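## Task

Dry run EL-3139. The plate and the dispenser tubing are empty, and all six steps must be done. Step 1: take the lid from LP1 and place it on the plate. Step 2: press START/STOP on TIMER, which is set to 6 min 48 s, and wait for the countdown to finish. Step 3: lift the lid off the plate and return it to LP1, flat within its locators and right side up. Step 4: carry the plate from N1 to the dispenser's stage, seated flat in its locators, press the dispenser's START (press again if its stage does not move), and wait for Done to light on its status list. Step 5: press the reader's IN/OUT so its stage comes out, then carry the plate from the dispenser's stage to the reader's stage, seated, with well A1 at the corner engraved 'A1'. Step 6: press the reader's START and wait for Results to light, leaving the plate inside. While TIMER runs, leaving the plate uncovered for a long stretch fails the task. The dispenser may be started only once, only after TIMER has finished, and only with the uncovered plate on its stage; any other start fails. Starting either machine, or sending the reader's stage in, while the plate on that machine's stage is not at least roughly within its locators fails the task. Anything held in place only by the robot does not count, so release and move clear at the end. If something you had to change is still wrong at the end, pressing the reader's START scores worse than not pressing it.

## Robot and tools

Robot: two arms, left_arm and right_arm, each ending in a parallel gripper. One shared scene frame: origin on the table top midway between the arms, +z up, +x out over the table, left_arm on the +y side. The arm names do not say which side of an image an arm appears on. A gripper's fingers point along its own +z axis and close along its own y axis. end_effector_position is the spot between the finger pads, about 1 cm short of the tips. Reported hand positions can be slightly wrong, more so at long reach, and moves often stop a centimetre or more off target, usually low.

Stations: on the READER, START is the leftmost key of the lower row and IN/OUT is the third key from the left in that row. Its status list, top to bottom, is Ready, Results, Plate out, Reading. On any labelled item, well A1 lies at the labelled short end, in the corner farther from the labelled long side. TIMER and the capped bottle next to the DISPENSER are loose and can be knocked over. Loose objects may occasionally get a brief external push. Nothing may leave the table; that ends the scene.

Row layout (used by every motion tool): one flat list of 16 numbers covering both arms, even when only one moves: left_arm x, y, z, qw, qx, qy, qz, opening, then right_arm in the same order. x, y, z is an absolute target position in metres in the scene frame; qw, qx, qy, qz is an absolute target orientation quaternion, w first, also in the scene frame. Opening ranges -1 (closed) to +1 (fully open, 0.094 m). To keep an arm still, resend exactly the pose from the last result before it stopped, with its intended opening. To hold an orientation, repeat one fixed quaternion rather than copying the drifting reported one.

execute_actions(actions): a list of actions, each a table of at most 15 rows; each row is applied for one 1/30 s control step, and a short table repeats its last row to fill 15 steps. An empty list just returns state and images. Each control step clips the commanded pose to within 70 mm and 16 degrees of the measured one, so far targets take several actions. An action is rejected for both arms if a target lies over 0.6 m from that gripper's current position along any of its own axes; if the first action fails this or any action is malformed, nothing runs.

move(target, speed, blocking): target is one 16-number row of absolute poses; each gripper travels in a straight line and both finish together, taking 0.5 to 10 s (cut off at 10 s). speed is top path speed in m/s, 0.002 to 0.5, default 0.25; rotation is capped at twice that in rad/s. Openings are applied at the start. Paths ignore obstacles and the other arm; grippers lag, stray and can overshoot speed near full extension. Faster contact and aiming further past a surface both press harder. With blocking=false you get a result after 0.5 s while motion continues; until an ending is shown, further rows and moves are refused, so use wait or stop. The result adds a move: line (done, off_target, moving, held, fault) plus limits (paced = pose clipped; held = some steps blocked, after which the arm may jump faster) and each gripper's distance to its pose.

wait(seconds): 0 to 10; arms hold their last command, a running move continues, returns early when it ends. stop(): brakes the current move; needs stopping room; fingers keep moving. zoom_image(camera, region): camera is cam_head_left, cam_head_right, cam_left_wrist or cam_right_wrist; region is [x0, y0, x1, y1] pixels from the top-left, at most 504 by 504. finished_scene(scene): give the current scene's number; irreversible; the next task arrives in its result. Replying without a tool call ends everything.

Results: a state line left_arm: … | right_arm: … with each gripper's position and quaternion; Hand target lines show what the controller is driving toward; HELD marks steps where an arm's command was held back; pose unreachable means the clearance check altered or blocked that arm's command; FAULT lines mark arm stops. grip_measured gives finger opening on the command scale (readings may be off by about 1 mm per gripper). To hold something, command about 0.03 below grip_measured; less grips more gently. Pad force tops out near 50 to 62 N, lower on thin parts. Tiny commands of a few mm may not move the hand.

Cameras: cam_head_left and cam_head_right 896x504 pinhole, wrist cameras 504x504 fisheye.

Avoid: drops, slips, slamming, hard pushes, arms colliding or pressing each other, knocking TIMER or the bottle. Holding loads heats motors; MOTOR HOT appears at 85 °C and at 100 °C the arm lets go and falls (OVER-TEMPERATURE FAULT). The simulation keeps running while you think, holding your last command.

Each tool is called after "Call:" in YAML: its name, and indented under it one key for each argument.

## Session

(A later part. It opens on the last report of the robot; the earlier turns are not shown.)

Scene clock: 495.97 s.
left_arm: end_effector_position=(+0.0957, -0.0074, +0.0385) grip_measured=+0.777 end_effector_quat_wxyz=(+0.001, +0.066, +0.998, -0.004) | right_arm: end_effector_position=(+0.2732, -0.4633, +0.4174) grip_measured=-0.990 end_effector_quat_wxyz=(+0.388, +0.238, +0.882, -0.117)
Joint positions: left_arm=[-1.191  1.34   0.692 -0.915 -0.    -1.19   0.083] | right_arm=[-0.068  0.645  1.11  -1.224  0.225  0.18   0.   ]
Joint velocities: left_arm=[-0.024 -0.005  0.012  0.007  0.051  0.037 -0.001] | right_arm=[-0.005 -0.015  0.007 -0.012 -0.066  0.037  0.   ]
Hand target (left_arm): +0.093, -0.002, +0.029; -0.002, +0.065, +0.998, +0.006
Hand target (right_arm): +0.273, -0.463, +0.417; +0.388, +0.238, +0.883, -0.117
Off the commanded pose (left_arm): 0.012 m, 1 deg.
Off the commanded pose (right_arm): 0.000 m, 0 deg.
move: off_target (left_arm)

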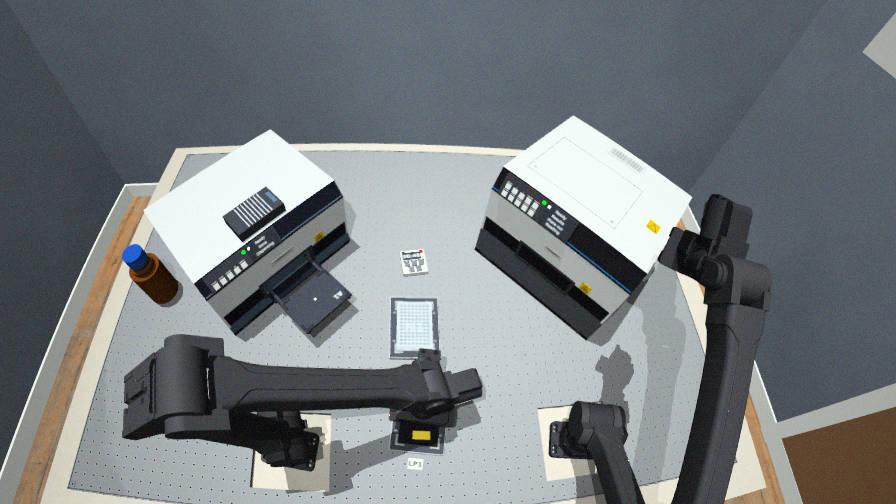

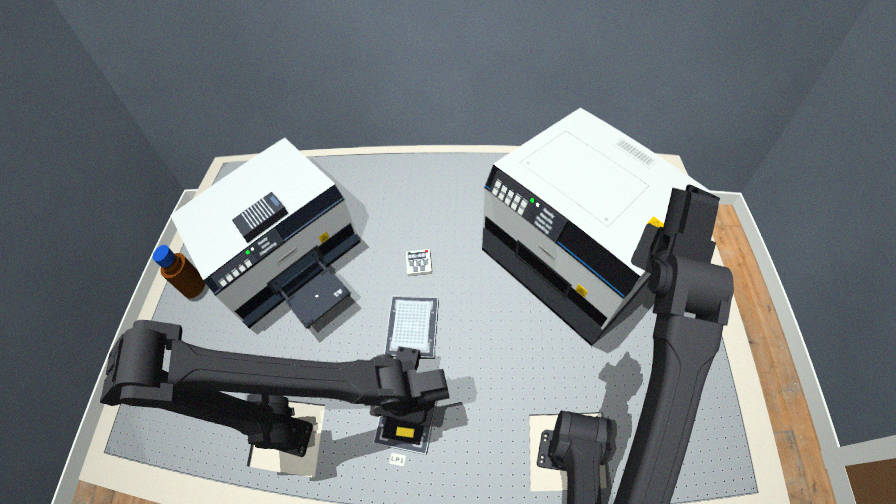

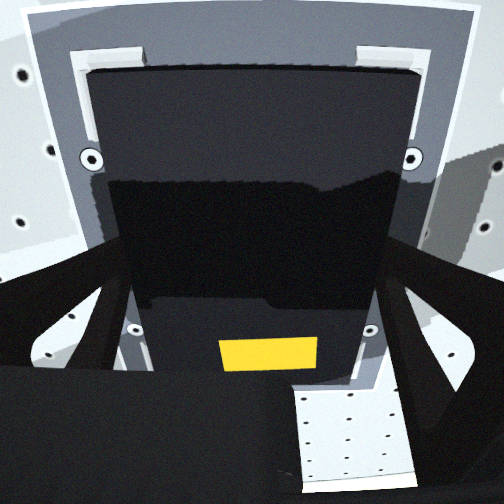

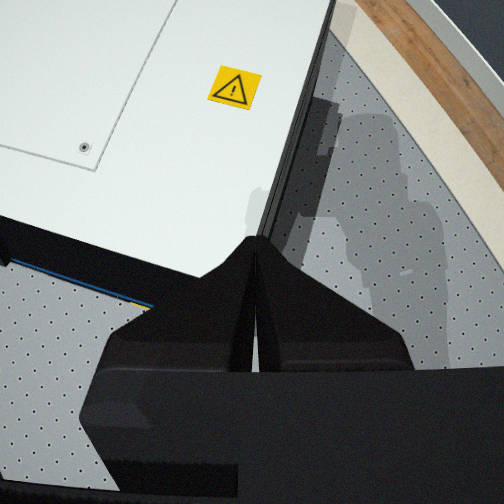

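The lid is inside the locators. Releasing and lifting.

Call:
execute_actions:
  actions:
    - [[0.0957,-0.0074,0.0385,0.001,0.066,0.998,-0.004,0.75,0.2732,-0.4633,0.4174,0.388,0.238,0.882,-0.117,-1],[0.0957,-0.0074,0.0385,0.001,0.066,0.998,-0.004,0.78,0.2732,-0.4633,0.4174,0.388,0.238,0.882,-0.117,-1],[0.0957,-0.0074,0.0385,0.001,0.066,0.998,-0.004,0.8,0.2732,-0.4633,0.4174,0.388,0.238,0.882,-0.117,-1],[0.0957,-0.0074,0.0385,0.001,0.066,0.998,-0.004,0.85,0.2732,-0.4633,0.4174,0.388,0.238,0.882,-0.117,-1],[0.0957,-0.0074,0.0385,0.001,0.066,0.998,-0.004,1,0.2732,-0.4633,0.4174,0.388,0.238,0.882,-0.117,-1]]

Call:
move:
  target: [0.0975,-0.0135,0.075,0.022,0.066,0.996,-0.06,1,0.2732,-0.4633,0.4174,0.388,0.238,0.882,-0.117,-1]
  speed: 0.1

Call:
move:
  target: [0.334,-0.024,0.125,0.018,0.014,1,-0.018,1,0.2732,-0.4633,0.4174,0.388,0.238,0.882,-0.117,-1]

Call:
zoom_image:
  camera: "cam_head_left"
  region: [360,330,480,470]

Scene clock: 501.43 s.
left_arm: end_effector_position=(+0.0957, -0.0074, +0.0385) grip_measured=+1.000 end_effector_quat_wxyz=(+0.001, +0.066, +0.998, -0.004) | right_arm: end_effector_position=(+0.2732, -0.4633, +0.4174) grip_measured=-0.990 end_effector_quat_wxyz=(+0.388, +0.238, +0.882, -0.117)
Joint positions: left_arm=[-1.191  1.34   0.692 -0.915 -0.    -1.19   0.094] | right_arm=[-0.068  0.645  1.11  -1.224  0.225  0.18   0.   ]
Joint velocities: left_arm=[ 0.005  0.005  0.017  0.007 -0.066 -0.037  0.   ] | right_arm=[-0.015 -0.015  0.002  0.002 -0.037 -0.007 -0.001]
Hand target (left_arm): +0.096, -0.007, +0.039; +0.001, +0.066, +0.998, -0.004
Hand target (right_arm): +0.273, -0.463, +0.417; +0.388, +0.238, +0.883, -0.117
Off the commanded pose (left_arm): 0.000 m, 0 deg.
Off the commanded pose (right_arm): 0.000 m, 0 deg.
Step readings (end_effector_position):
0: left_arm (+0.0957, -0.0074, +0.0385) | right_arm (+0.2732, -0.4633, +0.4174)
1: left_arm (+0.0957, -0.0074, +0.0385) | right_arm (+0.2732, -0.4633, +0.4174)
2: left_arm (+0.0957, -0.0074, +0.0385) | right_arm (+0.2732, -0.4633, +0.4174)
4: left_arm (+0.0957, -0.0074, +0.0385) | right_arm (+0.2732, -0.4633, +0.4174)
8: left_arm (+0.0957, -0.0074, +0.0385) | right_arm (+0.2732, -0.4633, +0.4174)
15: end_effector_position above

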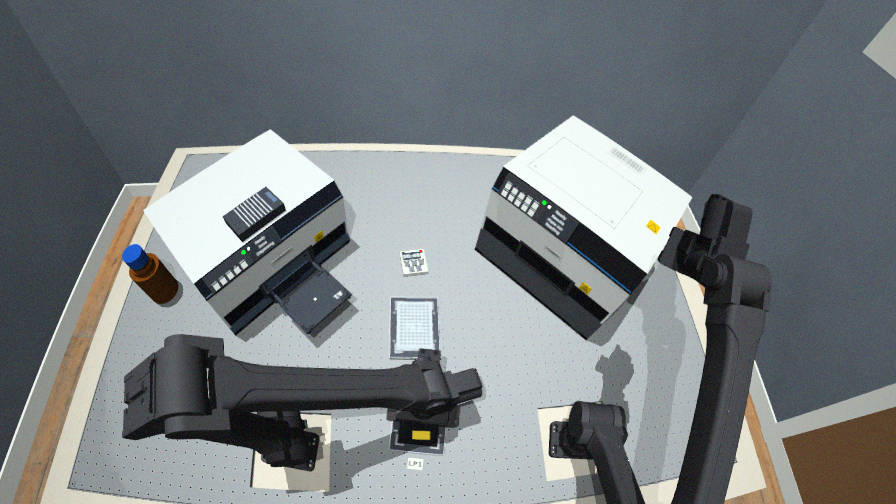

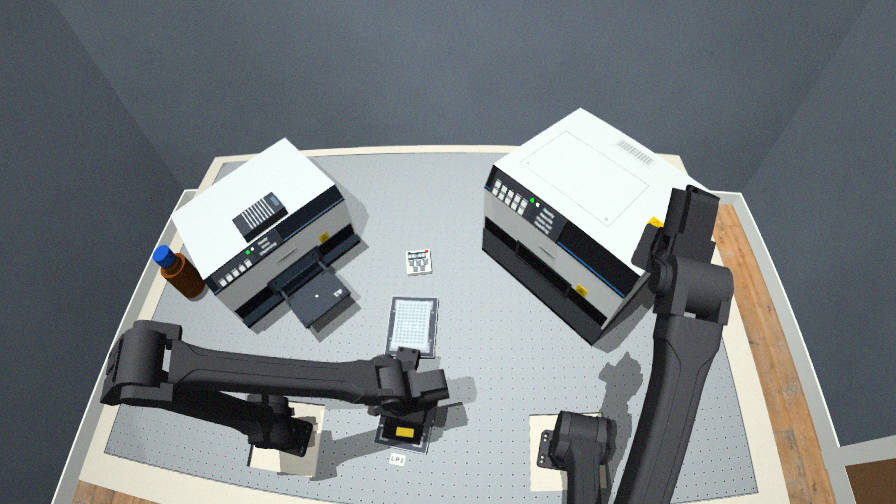

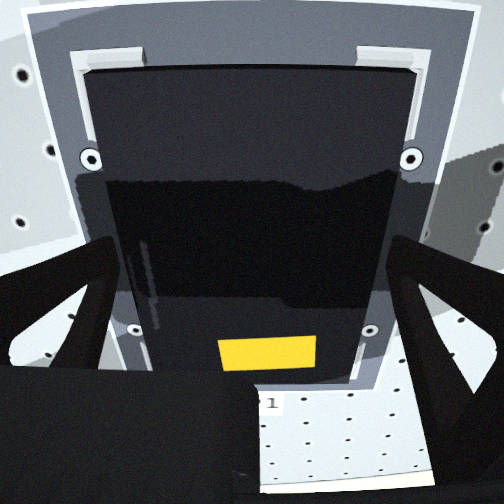

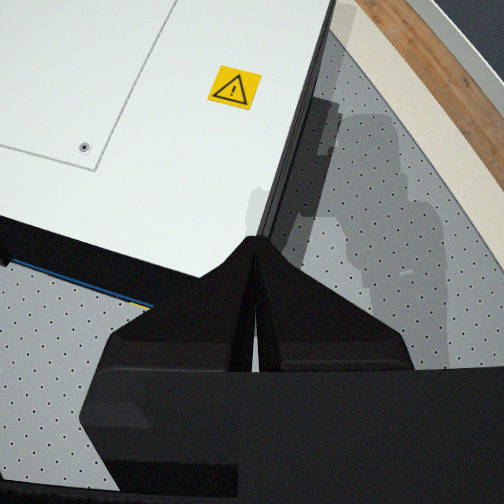

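Scene clock: 502.37 s.
left_arm: end_effector_position=(+0.0980, -0.0165, +0.0757) grip_measured=+1.000 end_effector_quat_wxyz=(+0.021, +0.066, +0.996, -0.064) | right_arm: end_effector_position=(+0.2732, -0.4633, +0.4174) grip_measured=-0.990 end_effector_quat_wxyz=(+0.388, +0.238, +0.882, -0.117)
Joint positions: left_arm=[-1.191  1.212  0.692 -0.915 -0.    -1.19   0.094] | right_arm=[-0.068  0.645  1.11  -1.224  0.225  0.18   0.   ]
Joint velocities: left_arm=[-0.015 -0.015 -0.012  0.012  0.022 -0.051  0.   ] | right_arm=[-0.015 -0.005 -0.012  0.012  0.037 -0.037 -0.   ]
Hand target (left_arm): +0.097, -0.013, +0.075; +0.021, +0.067, +0.996, -0.060
Hand target (right_arm): +0.273, -0.463, +0.417; +0.388, +0.238, +0.883, -0.117
Off the commanded pose (left_arm): 0.003 m, 1 deg.
Off the commanded pose (right_arm): 0.000 m, 0 deg.
move: done

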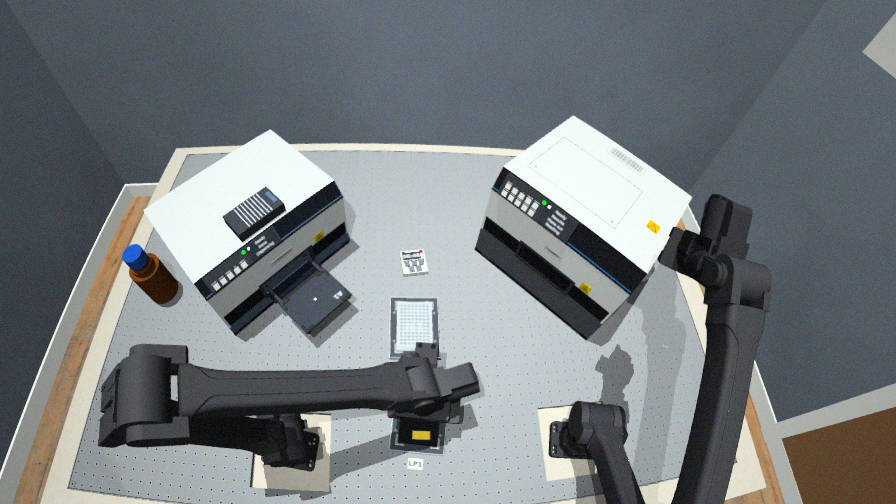

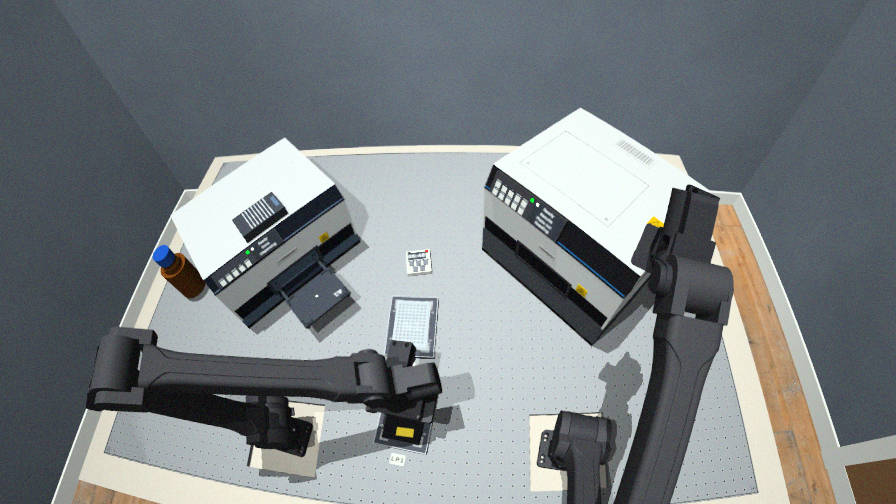

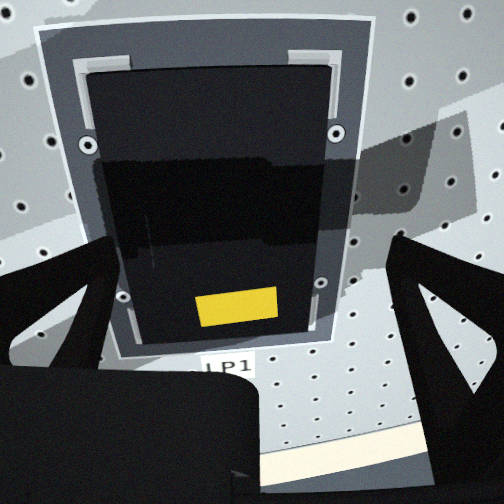

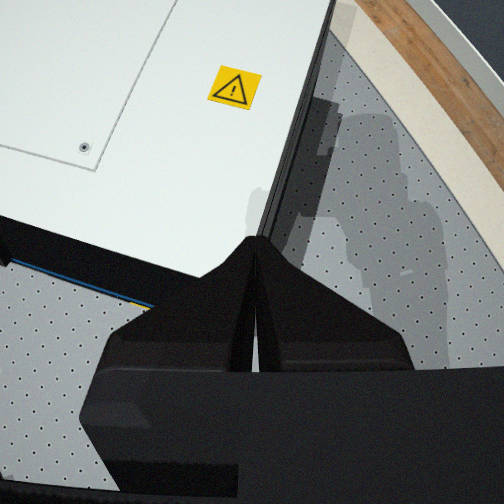

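Scene clock: 503.83 s.
left_arm: end_effector_position=(+0.3242, -0.0130, +0.1136) grip_measured=+1.000 end_effector_quat_wxyz=(+0.013, +0.004, +1.000, -0.014) | right_arm: end_effector_position=(+0.2732, -0.4633, +0.4174) grip_measured=-0.990 end_effector_quat_wxyz=(+0.388, +0.238, +0.882, -0.117)
Joint positions: left_arm=[-0.653  1.521  1.109 -1.121  0.001 -0.775  0.094] | right_arm=[-0.068  0.645  1.11  -1.224  0.225  0.18   0.   ]
Joint velocities: left_arm=[-0.005 -0.005  0.007 -0.002  0.022 -0.022  0.   ] | right_arm=[ 0.005 -0.005 -0.007 -0.002 -0.007  0.051  0.   ]
Hand target (left_arm): +0.336, -0.025, +0.125; +0.022, +0.013, +0.999, -0.021
Hand target (right_arm): +0.273, -0.463, +0.417; +0.388, +0.238, +0.883, -0.117
Off the commanded pose (left_arm): 0.019 m, 1 deg.
Off the commanded pose (right_arm): 0.000 m, 0 deg.
move: off_target (left_arm)

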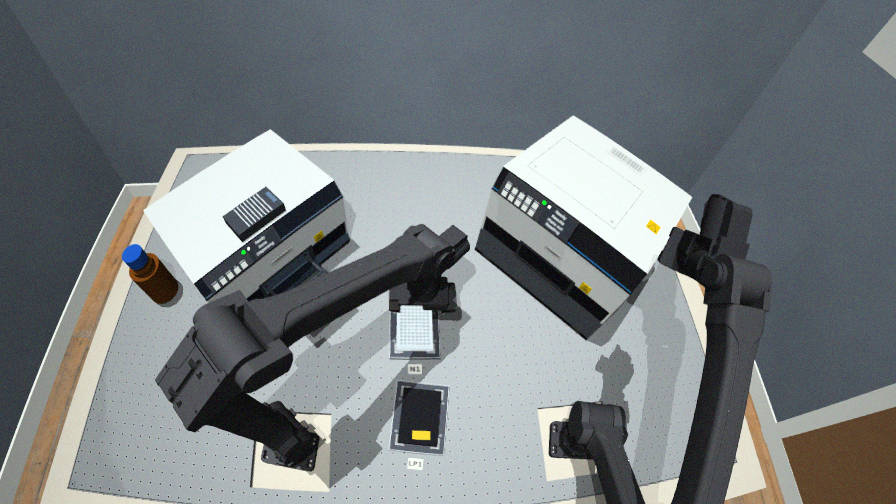

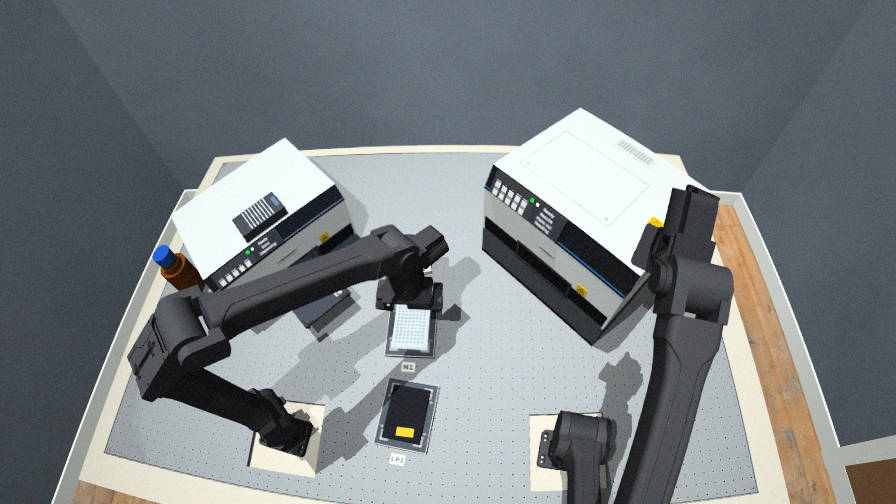

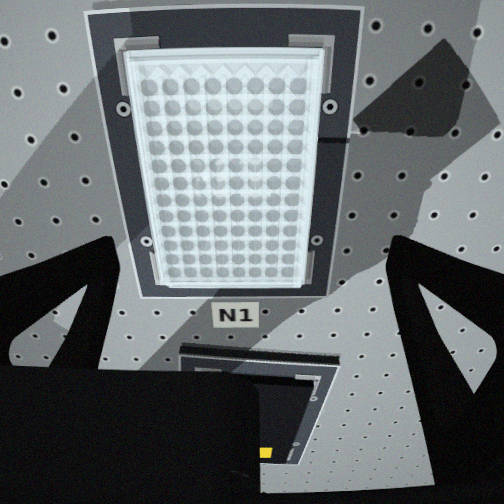

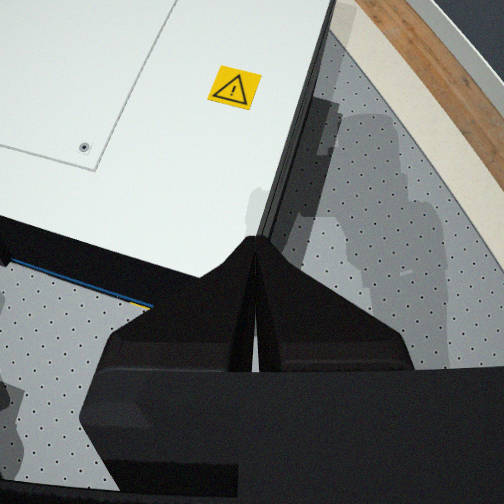

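Region (360, 330, 480, 470) of cam_head_left's 896x504 image, scaled by 3.600, with more detail than that image has; it fills the left 432 columns of this view, and the rest is white.

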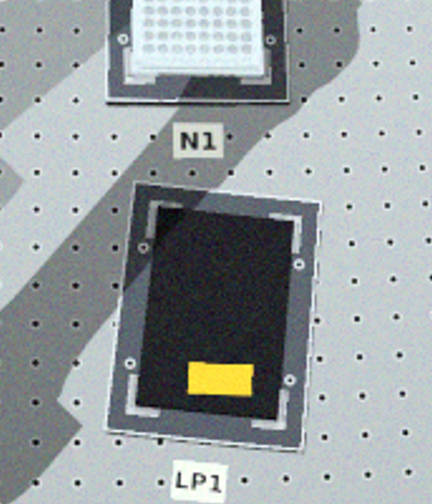

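Call:
move:
  target: [0.3095,0.002,0.05,-0.004,0.008,1,0.004,1,0.2732,-0.4633,0.4174,0.388,0.238,0.882,-0.117,-1]
  speed: 0.15

Call:
move:
  target: [0.3095,0.002,0.0305,-0.004,0.008,1,0.004,1,0.2732,-0.4633,0.4174,0.388,0.238,0.882,-0.117,-1]
  speed: 0.06

Scene clock: 507.07 s.
left_arm: end_effector_position=(+0.3110, +0.0001, +0.0567) grip_measured=+1.000 end_effector_quat_wxyz=(-0.001, +0.005, +1.000, +0.001) | right_arm: end_effector_position=(+0.2732, -0.4633, +0.4174) grip_measured=-0.990 end_effector_quat_wxyz=(+0.388, +0.238, +0.882, -0.117)
Joint positions: left_arm=[-0.653  1.574  1.002 -1.003  0.001 -0.773  0.094] | right_arm=[-0.068  0.645  1.11  -1.224  0.225  0.18   0.   ]
Joint velocities: left_arm=[ 0.015 -0.015 -0.017  0.007 -0.037 -0.007  0.   ] | right_arm=[-0.005  0.005 -0.002  0.002  0.007 -0.066  0.001]
Hand target (left_arm): +0.310, +0.002, +0.050; -0.004, +0.008, +1.000, +0.004
Hand target (right_arm): +0.273, -0.463, +0.417; +0.388, +0.238, +0.883, -0.117
Off the commanded pose (left_arm): 0.007 m, 1 deg.
Off the commanded pose (right_arm): 0.000 m, 0 deg.
move: done

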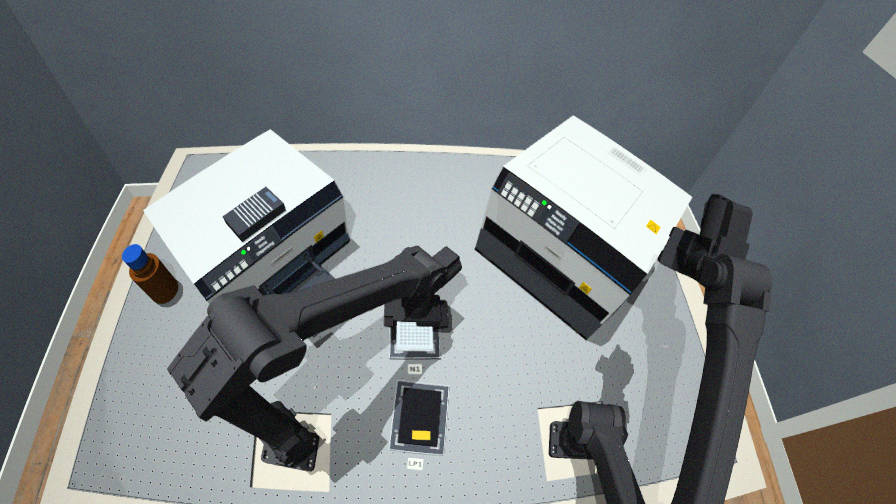

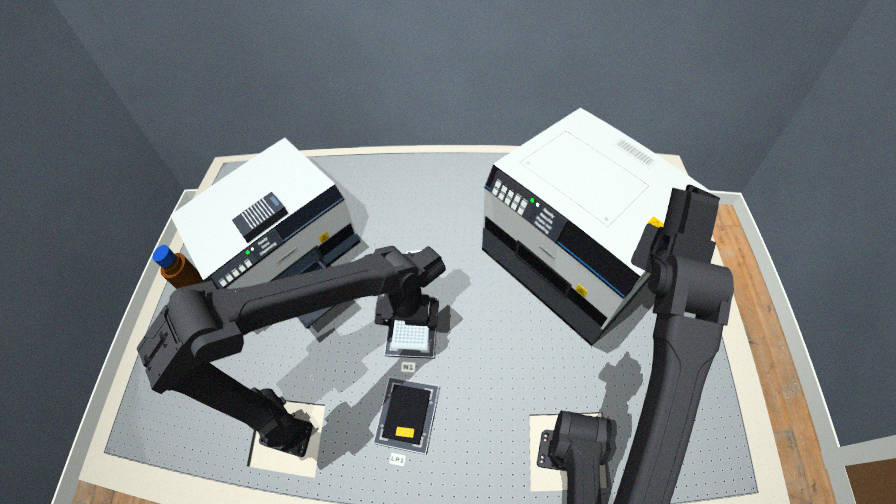

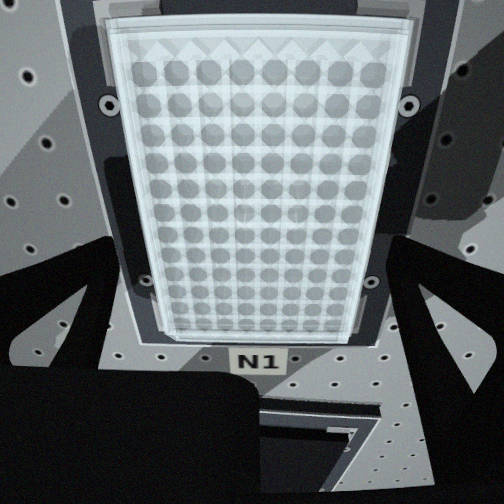

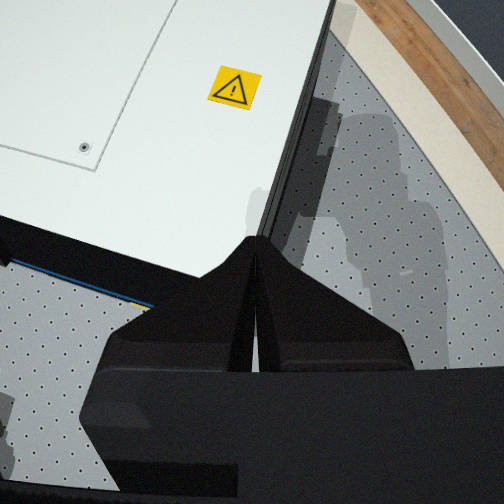

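Scene clock: 507.93 s.
left_arm: end_effector_position=(+0.3126, -0.0015, +0.0413) grip_measured=+1.000 end_effector_quat_wxyz=(+0.002, +0.005, +1.000, -0.003) | right_arm: end_effector_position=(+0.2732, -0.4633, +0.4174) grip_measured=-0.990 end_effector_quat_wxyz=(+0.388, +0.238, +0.882, -0.117)
Joint positions: left_arm=[-0.653  1.597  0.983 -0.949  0.001 -0.773  0.094] | right_arm=[-0.068  0.645  1.11  -1.224  0.225  0.18   0.   ]
Joint velocities: left_arm=[-0.015  0.005 -0.007 -0.007 -0.051 -0.037  0.   ] | right_arm=[-0.005  0.005 -0.012  0.002 -0.095  0.007  0.   ]
Hand target (left_arm): +0.310, +0.002, +0.031; -0.004, +0.008, +1.000, +0.004
Hand target (right_arm): +0.273, -0.463, +0.417; +0.388, +0.238, +0.883, -0.117
Off the commanded pose (left_arm): 0.012 m, 1 deg.
Off the commanded pose (right_arm): 0.000 m, 0 deg.
move: off_target (left_arm)

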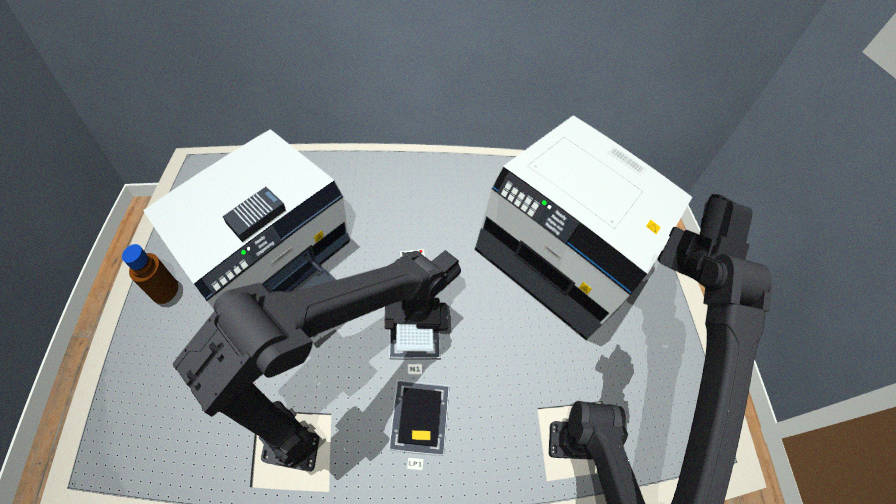

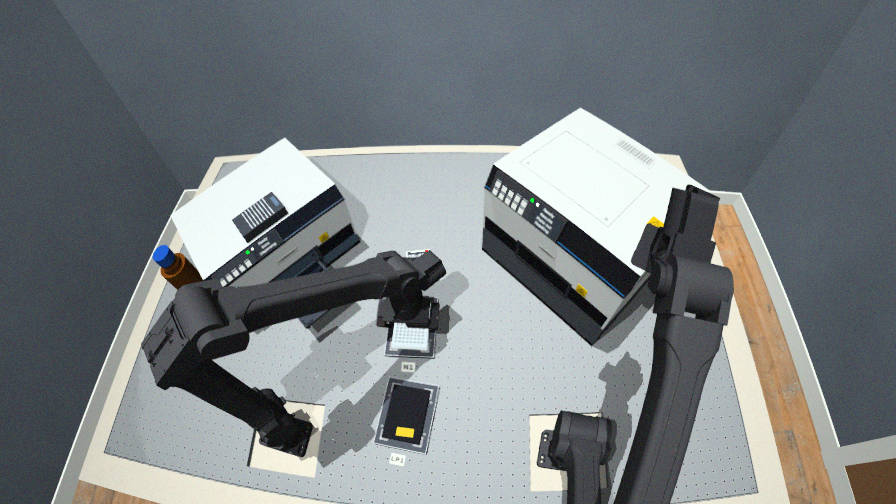

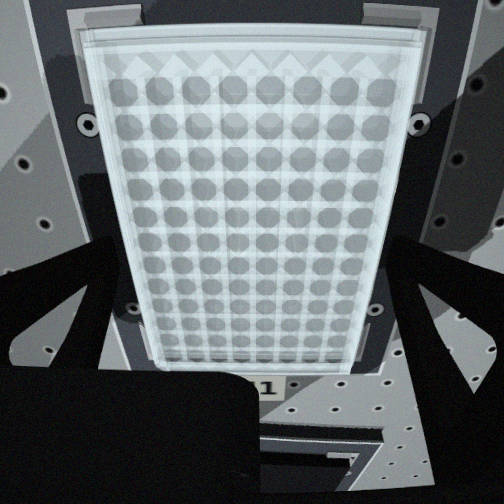

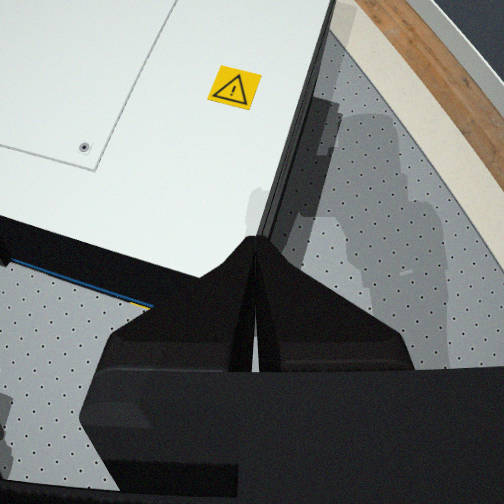

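Call:
execute_actions:
  actions: []

Scene clock: 516.80 s.
left_arm: end_effector_position=(+0.3126, -0.0015, +0.0413) grip_measured=+1.000 end_effector_quat_wxyz=(+0.002, +0.005, +1.000, -0.003) | right_arm: end_effector_position=(+0.2732, -0.4633, +0.4174) grip_measured=-0.990 end_effector_quat_wxyz=(+0.388, +0.238, +0.882, -0.117)
Joint positions: left_arm=[-0.653  1.597  0.983 -0.949  0.001 -0.773  0.094] | right_arm=[-0.068  0.645  1.11  -1.224  0.225  0.18   0.   ]
Joint velocities: left_arm=[ 0.005 -0.005 -0.007 -0.007 -0.037 -0.007  0.   ] | right_arm=[-0.015 -0.005 -0.012 -0.007 -0.007  0.022 -0.001]
Hand target (left_arm): +0.310, +0.002, +0.031; -0.004, +0.008, +1.000, +0.004
Hand target (right_arm): +0.273, -0.463, +0.417; +0.388, +0.238, +0.883, -0.117
Off the commanded pose (left_arm): 0.012 m, 1 deg.
Off the commanded pose (right_arm): 0.000 m, 0 deg.

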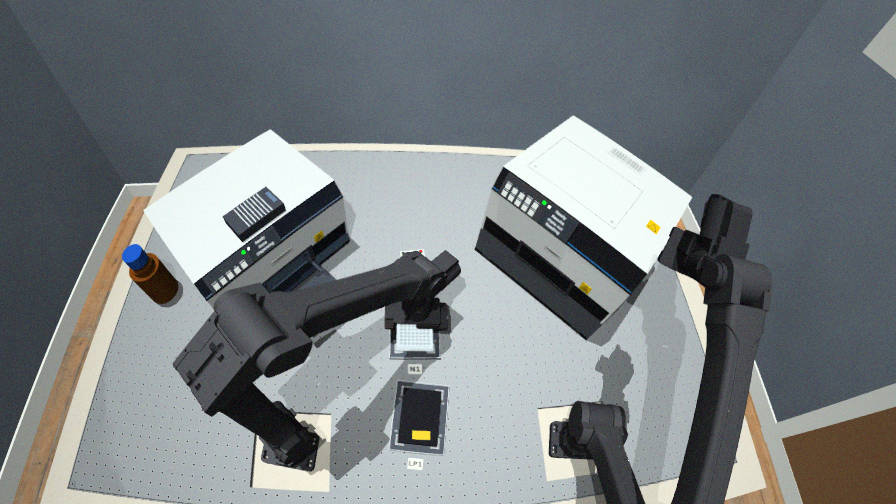

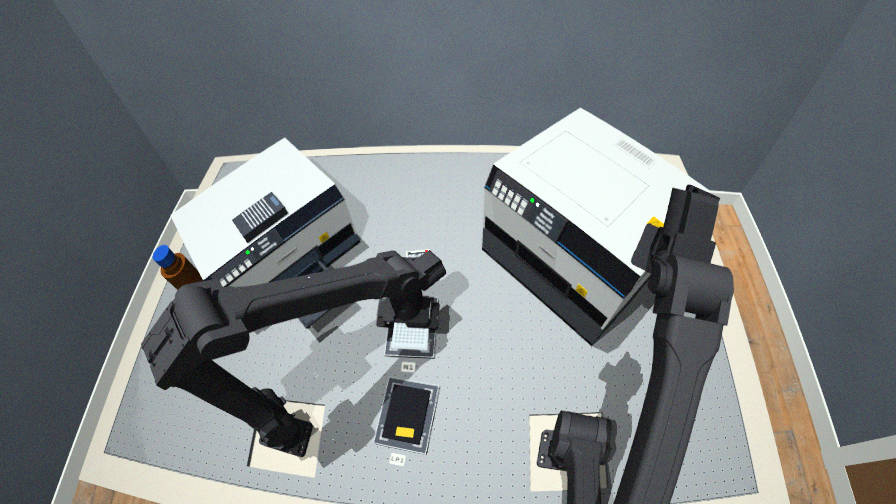

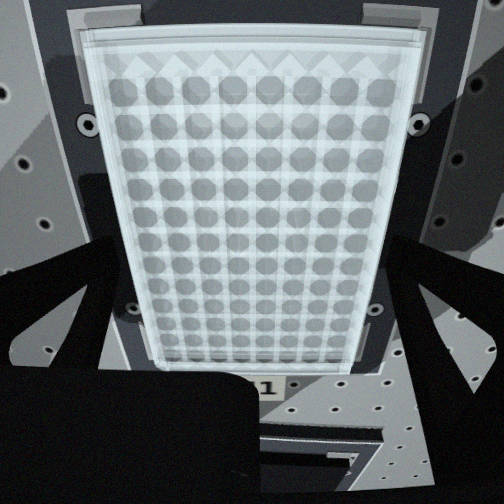

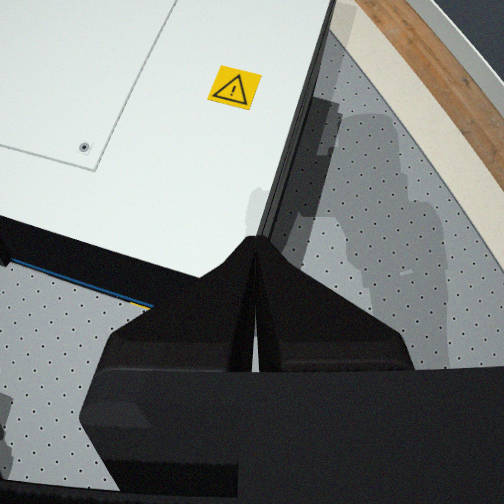

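Call:
execute_actions:
  actions:
    - [[0.3126,-0.0015,0.0413,0.002,0.005,1,-0.003,0.9,0.2732,-0.4633,0.4174,0.388,0.238,0.882,-0.117,-1],[0.3126,-0.0015,0.0413,0.002,0.005,1,-0.003,0.88,0.2732,-0.4633,0.4174,0.388,0.238,0.882,-0.117,-1],[0.3126,-0.0015,0.0413,0.002,0.005,1,-0.003,0.86,0.2732,-0.4633,0.4174,0.388,0.238,0.882,-0.117,-1],[0.3126,-0.0015,0.0413,0.002,0.005,1,-0.003,0.84,0.2732,-0.4633,0.4174,0.388,0.238,0.882,-0.117,-1]]
    - [[0.3126,-0.0015,0.0413,0.002,0.005,1,-0.003,0.82,0.2732,-0.4633,0.4174,0.388,0.238,0.882,-0.117,-1],[0.3126,-0.0015,0.0413,0.002,0.005,1,-0.003,0.81,0.2732,-0.4633,0.4174,0.388,0.238,0.882,-0.117,-1],[0.3126,-0.0015,0.0413,0.002,0.005,1,-0.003,0.80,0.2732,-0.4633,0.4174,0.388,0.238,0.882,-0.117,-1],[0.3126,-0.0015,0.0413,0.002,0.005,1,-0.003,0.79,0.2732,-0.4633,0.4174,0.388,0.238,0.882,-0.117,-1],[0.3126,-0.0015,0.0413,0.002,0.005,1,-0.003,0.78,0.2732,-0.4633,0.4174,0.388,0.238,0.882,-0.117,-1],[0.3126,-0.0015,0.0413,0.002,0.005,1,-0.003,0.77,0.2732,-0.4633,0.4174,0.388,0.238,0.882,-0.117,-1],[0.3126,-0.0015,0.0413,0.002,0.005,1,-0.003,0.76,0.2732,-0.4633,0.4174,0.388,0.238,0.882,-0.117,-1],[0.3126,-0.0015,0.0413,0.002,0.005,1,-0.003,0.75,0.2732,-0.4633,0.4174,0.388,0.238,0.882,-0.117,-1],[0.3126,-0.0015,0.0413,0.002,0.005,1,-0.003,0.73,0.2732,-0.4633,0.4174,0.388,0.238,0.882,-0.117,-1]]

Call:
move:
  target: [0.320,-0.0085,0.091,0.043,0.005,0.998,-0.042,0.73,0.2732,-0.4633,0.4174,0.388,0.238,0.882,-0.117,-1]
  speed: 0.08

Scene clock: 527.30 s.
left_arm: end_effector_position=(+0.3126, -0.0015, +0.0413) grip_measured=+0.748 end_effector_quat_wxyz=(+0.002, +0.005, +1.000, -0.003) | right_arm: end_effector_position=(+0.2732, -0.4633, +0.4174) grip_measured=-0.990 end_effector_quat_wxyz=(+0.388, +0.238, +0.882, -0.117)
Joint positions: left_arm=[-0.653  1.597  0.983 -0.949  0.001 -0.773  0.082] | right_arm=[-0.068  0.645  1.11  -1.224  0.225  0.18   0.   ]
Joint velocities: left_arm=[-0.024 -0.005 -0.017 -0.007  0.007 -0.051  0.001] | right_arm=[-0.005 -0.015 -0.012 -0.022 -0.051  0.051 -0.001]
Hand target (left_arm): +0.313, -0.001, +0.041; +0.002, +0.005, +1.000, -0.003
Hand target (right_arm): +0.273, -0.463, +0.417; +0.388, +0.238, +0.883, -0.117
Off the commanded pose (left_arm): 0.000 m, 0 deg.
Off the commanded pose (right_arm): 0.000 m, 0 deg.
Step readings (end_effector_position; steps 1 to 15: 1st action; 16 to 30: 2nd action):
0: left_arm (+0.3126, -0.0015, +0.0413) | right_arm (+0.2732, -0.4633, +0.4174)
1: left_arm (+0.3126, -0.0015, +0.0413) | right_arm (+0.2732, -0.4633, +0.4174)
2: left_arm (+0.3126, -0.0015, +0.0413) | right_arm (+0.2732, -0.4633, +0.4174)
4: left_arm (+0.3126, -0.0015, +0.0413) | right_arm (+0.2732, -0.4633, +0.4174)
8: left_arm (+0.3126, -0.0015, +0.0413) | right_arm (+0.2732, -0.4633, +0.4174)
15: left_arm (+0.3126, -0.0015, +0.0413) | right_arm (+0.2732, -0.4633, +0.4174)
16: left_arm (+0.3126, -0.0015, +0.0413) | right_arm (+0.2732, -0.4633, +0.4174)
17: left_arm (+0.3126, -0.0015, +0.0413) | right_arm (+0.2732, -0.4633, +0.4174)
19: left_arm (+0.3126, -0.0015, +0.0413) | right_arm (+0.2732, -0.4633, +0.4174)
23: left_arm (+0.3126, -0.0015, +0.0413) | right_arm (+0.2732, -0.4633, +0.4174)
30: end_effector_position above

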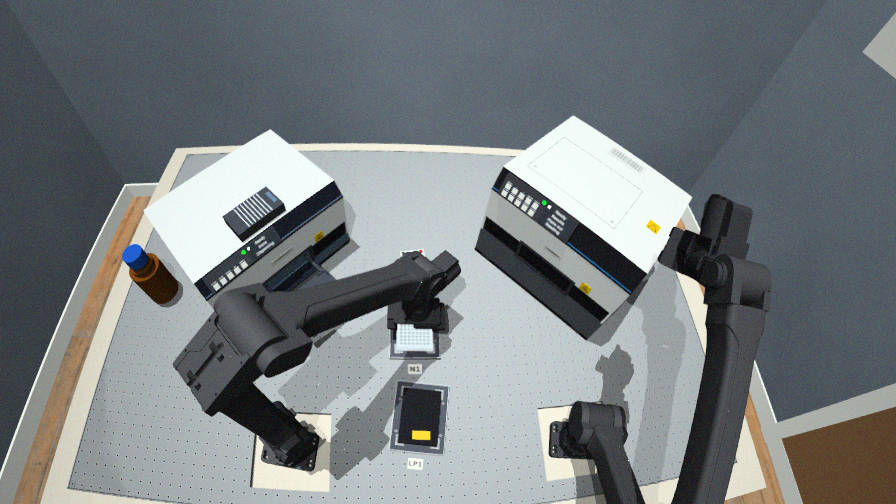

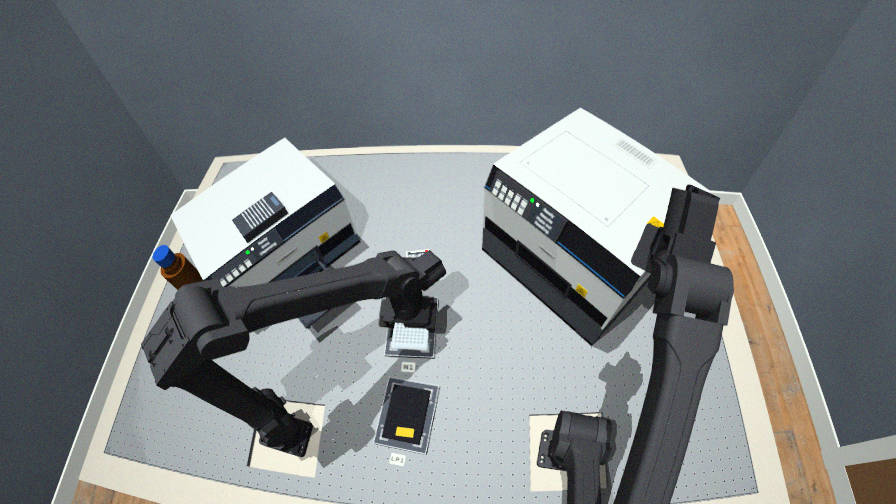

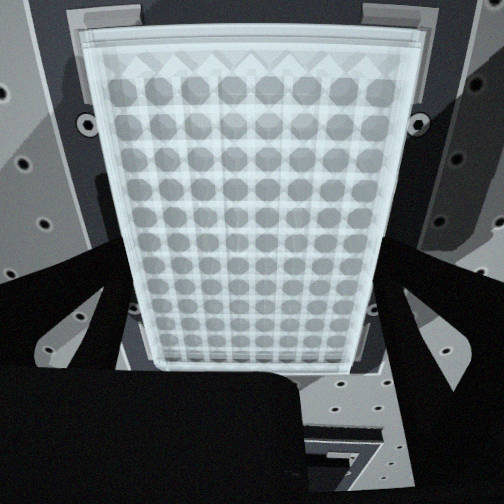

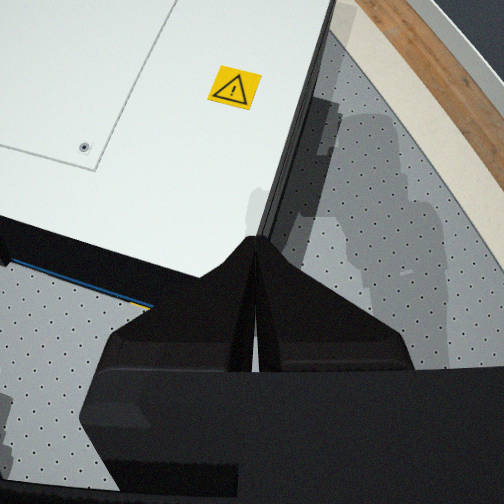

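Scene clock: 528.37 s.
left_arm: end_effector_position=(+0.3169, -0.0058, +0.0836) grip_measured=+0.748 end_effector_quat_wxyz=(+0.039, +0.005, +0.998, -0.039) | right_arm: end_effector_position=(+0.2732, -0.4633, +0.4174) grip_measured=-0.990 end_effector_quat_wxyz=(+0.388, +0.238, +0.882, -0.117)
Joint positions: left_arm=[-0.653  1.49   0.983 -0.954  0.001 -0.773  0.082] | right_arm=[-0.068  0.645  1.11  -1.224  0.225  0.18   0.   ]
Joint velocities: left_arm=[-0.005 -0.005  0.007  0.002 -0.022 -0.007 -0.001] | right_arm=[-0.005 -0.015 -0.012 -0.007  0.007  0.022 -0.001]
Hand target (left_arm): +0.320, -0.008, +0.091; +0.043, +0.006, +0.998, -0.043
Hand target (right_arm): +0.273, -0.463, +0.417; +0.388, +0.238, +0.883, -0.117
Off the commanded pose (left_arm): 0.009 m, 1 deg.
Off the commanded pose (right_arm): 0.000 m, 0 deg.
move: done

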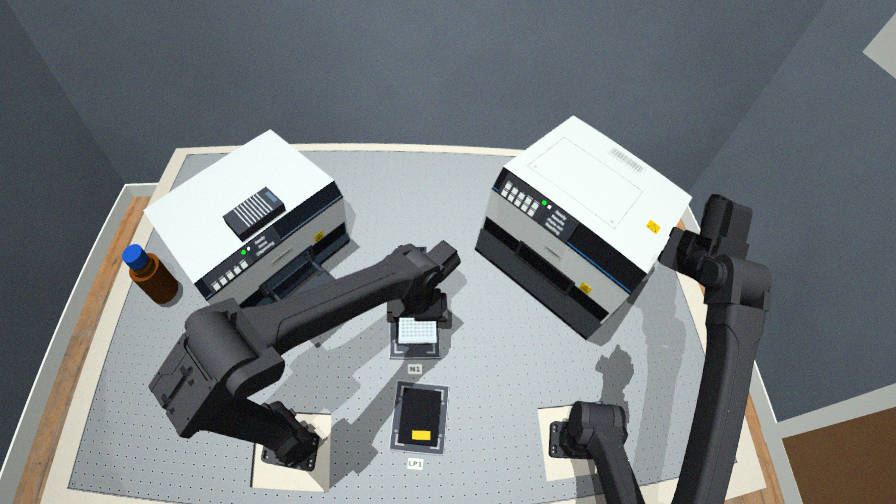

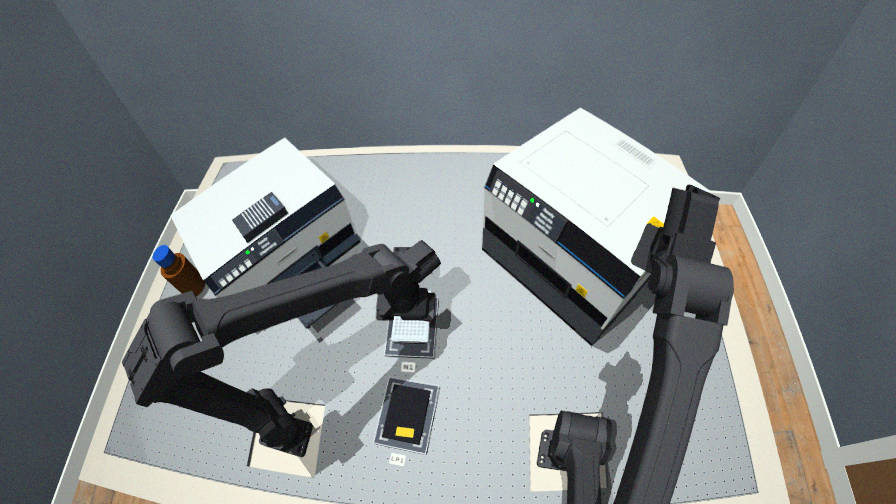

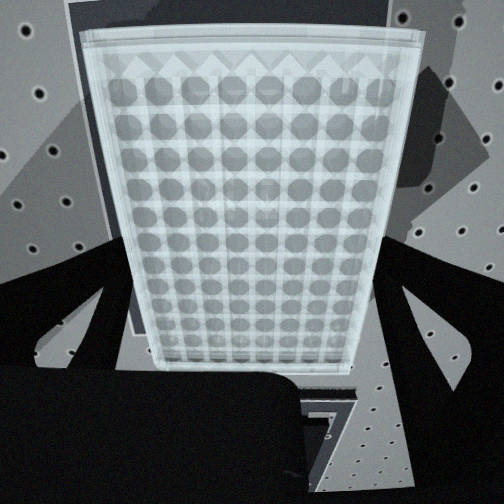

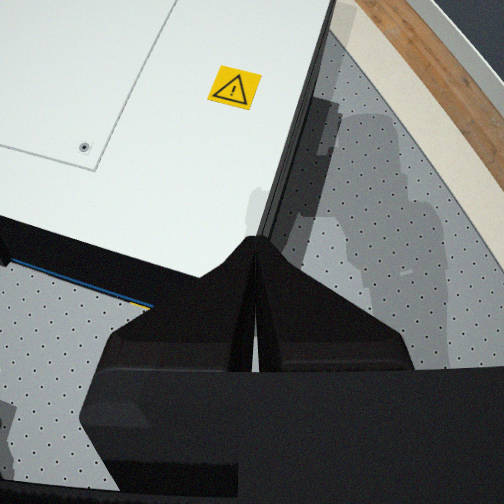

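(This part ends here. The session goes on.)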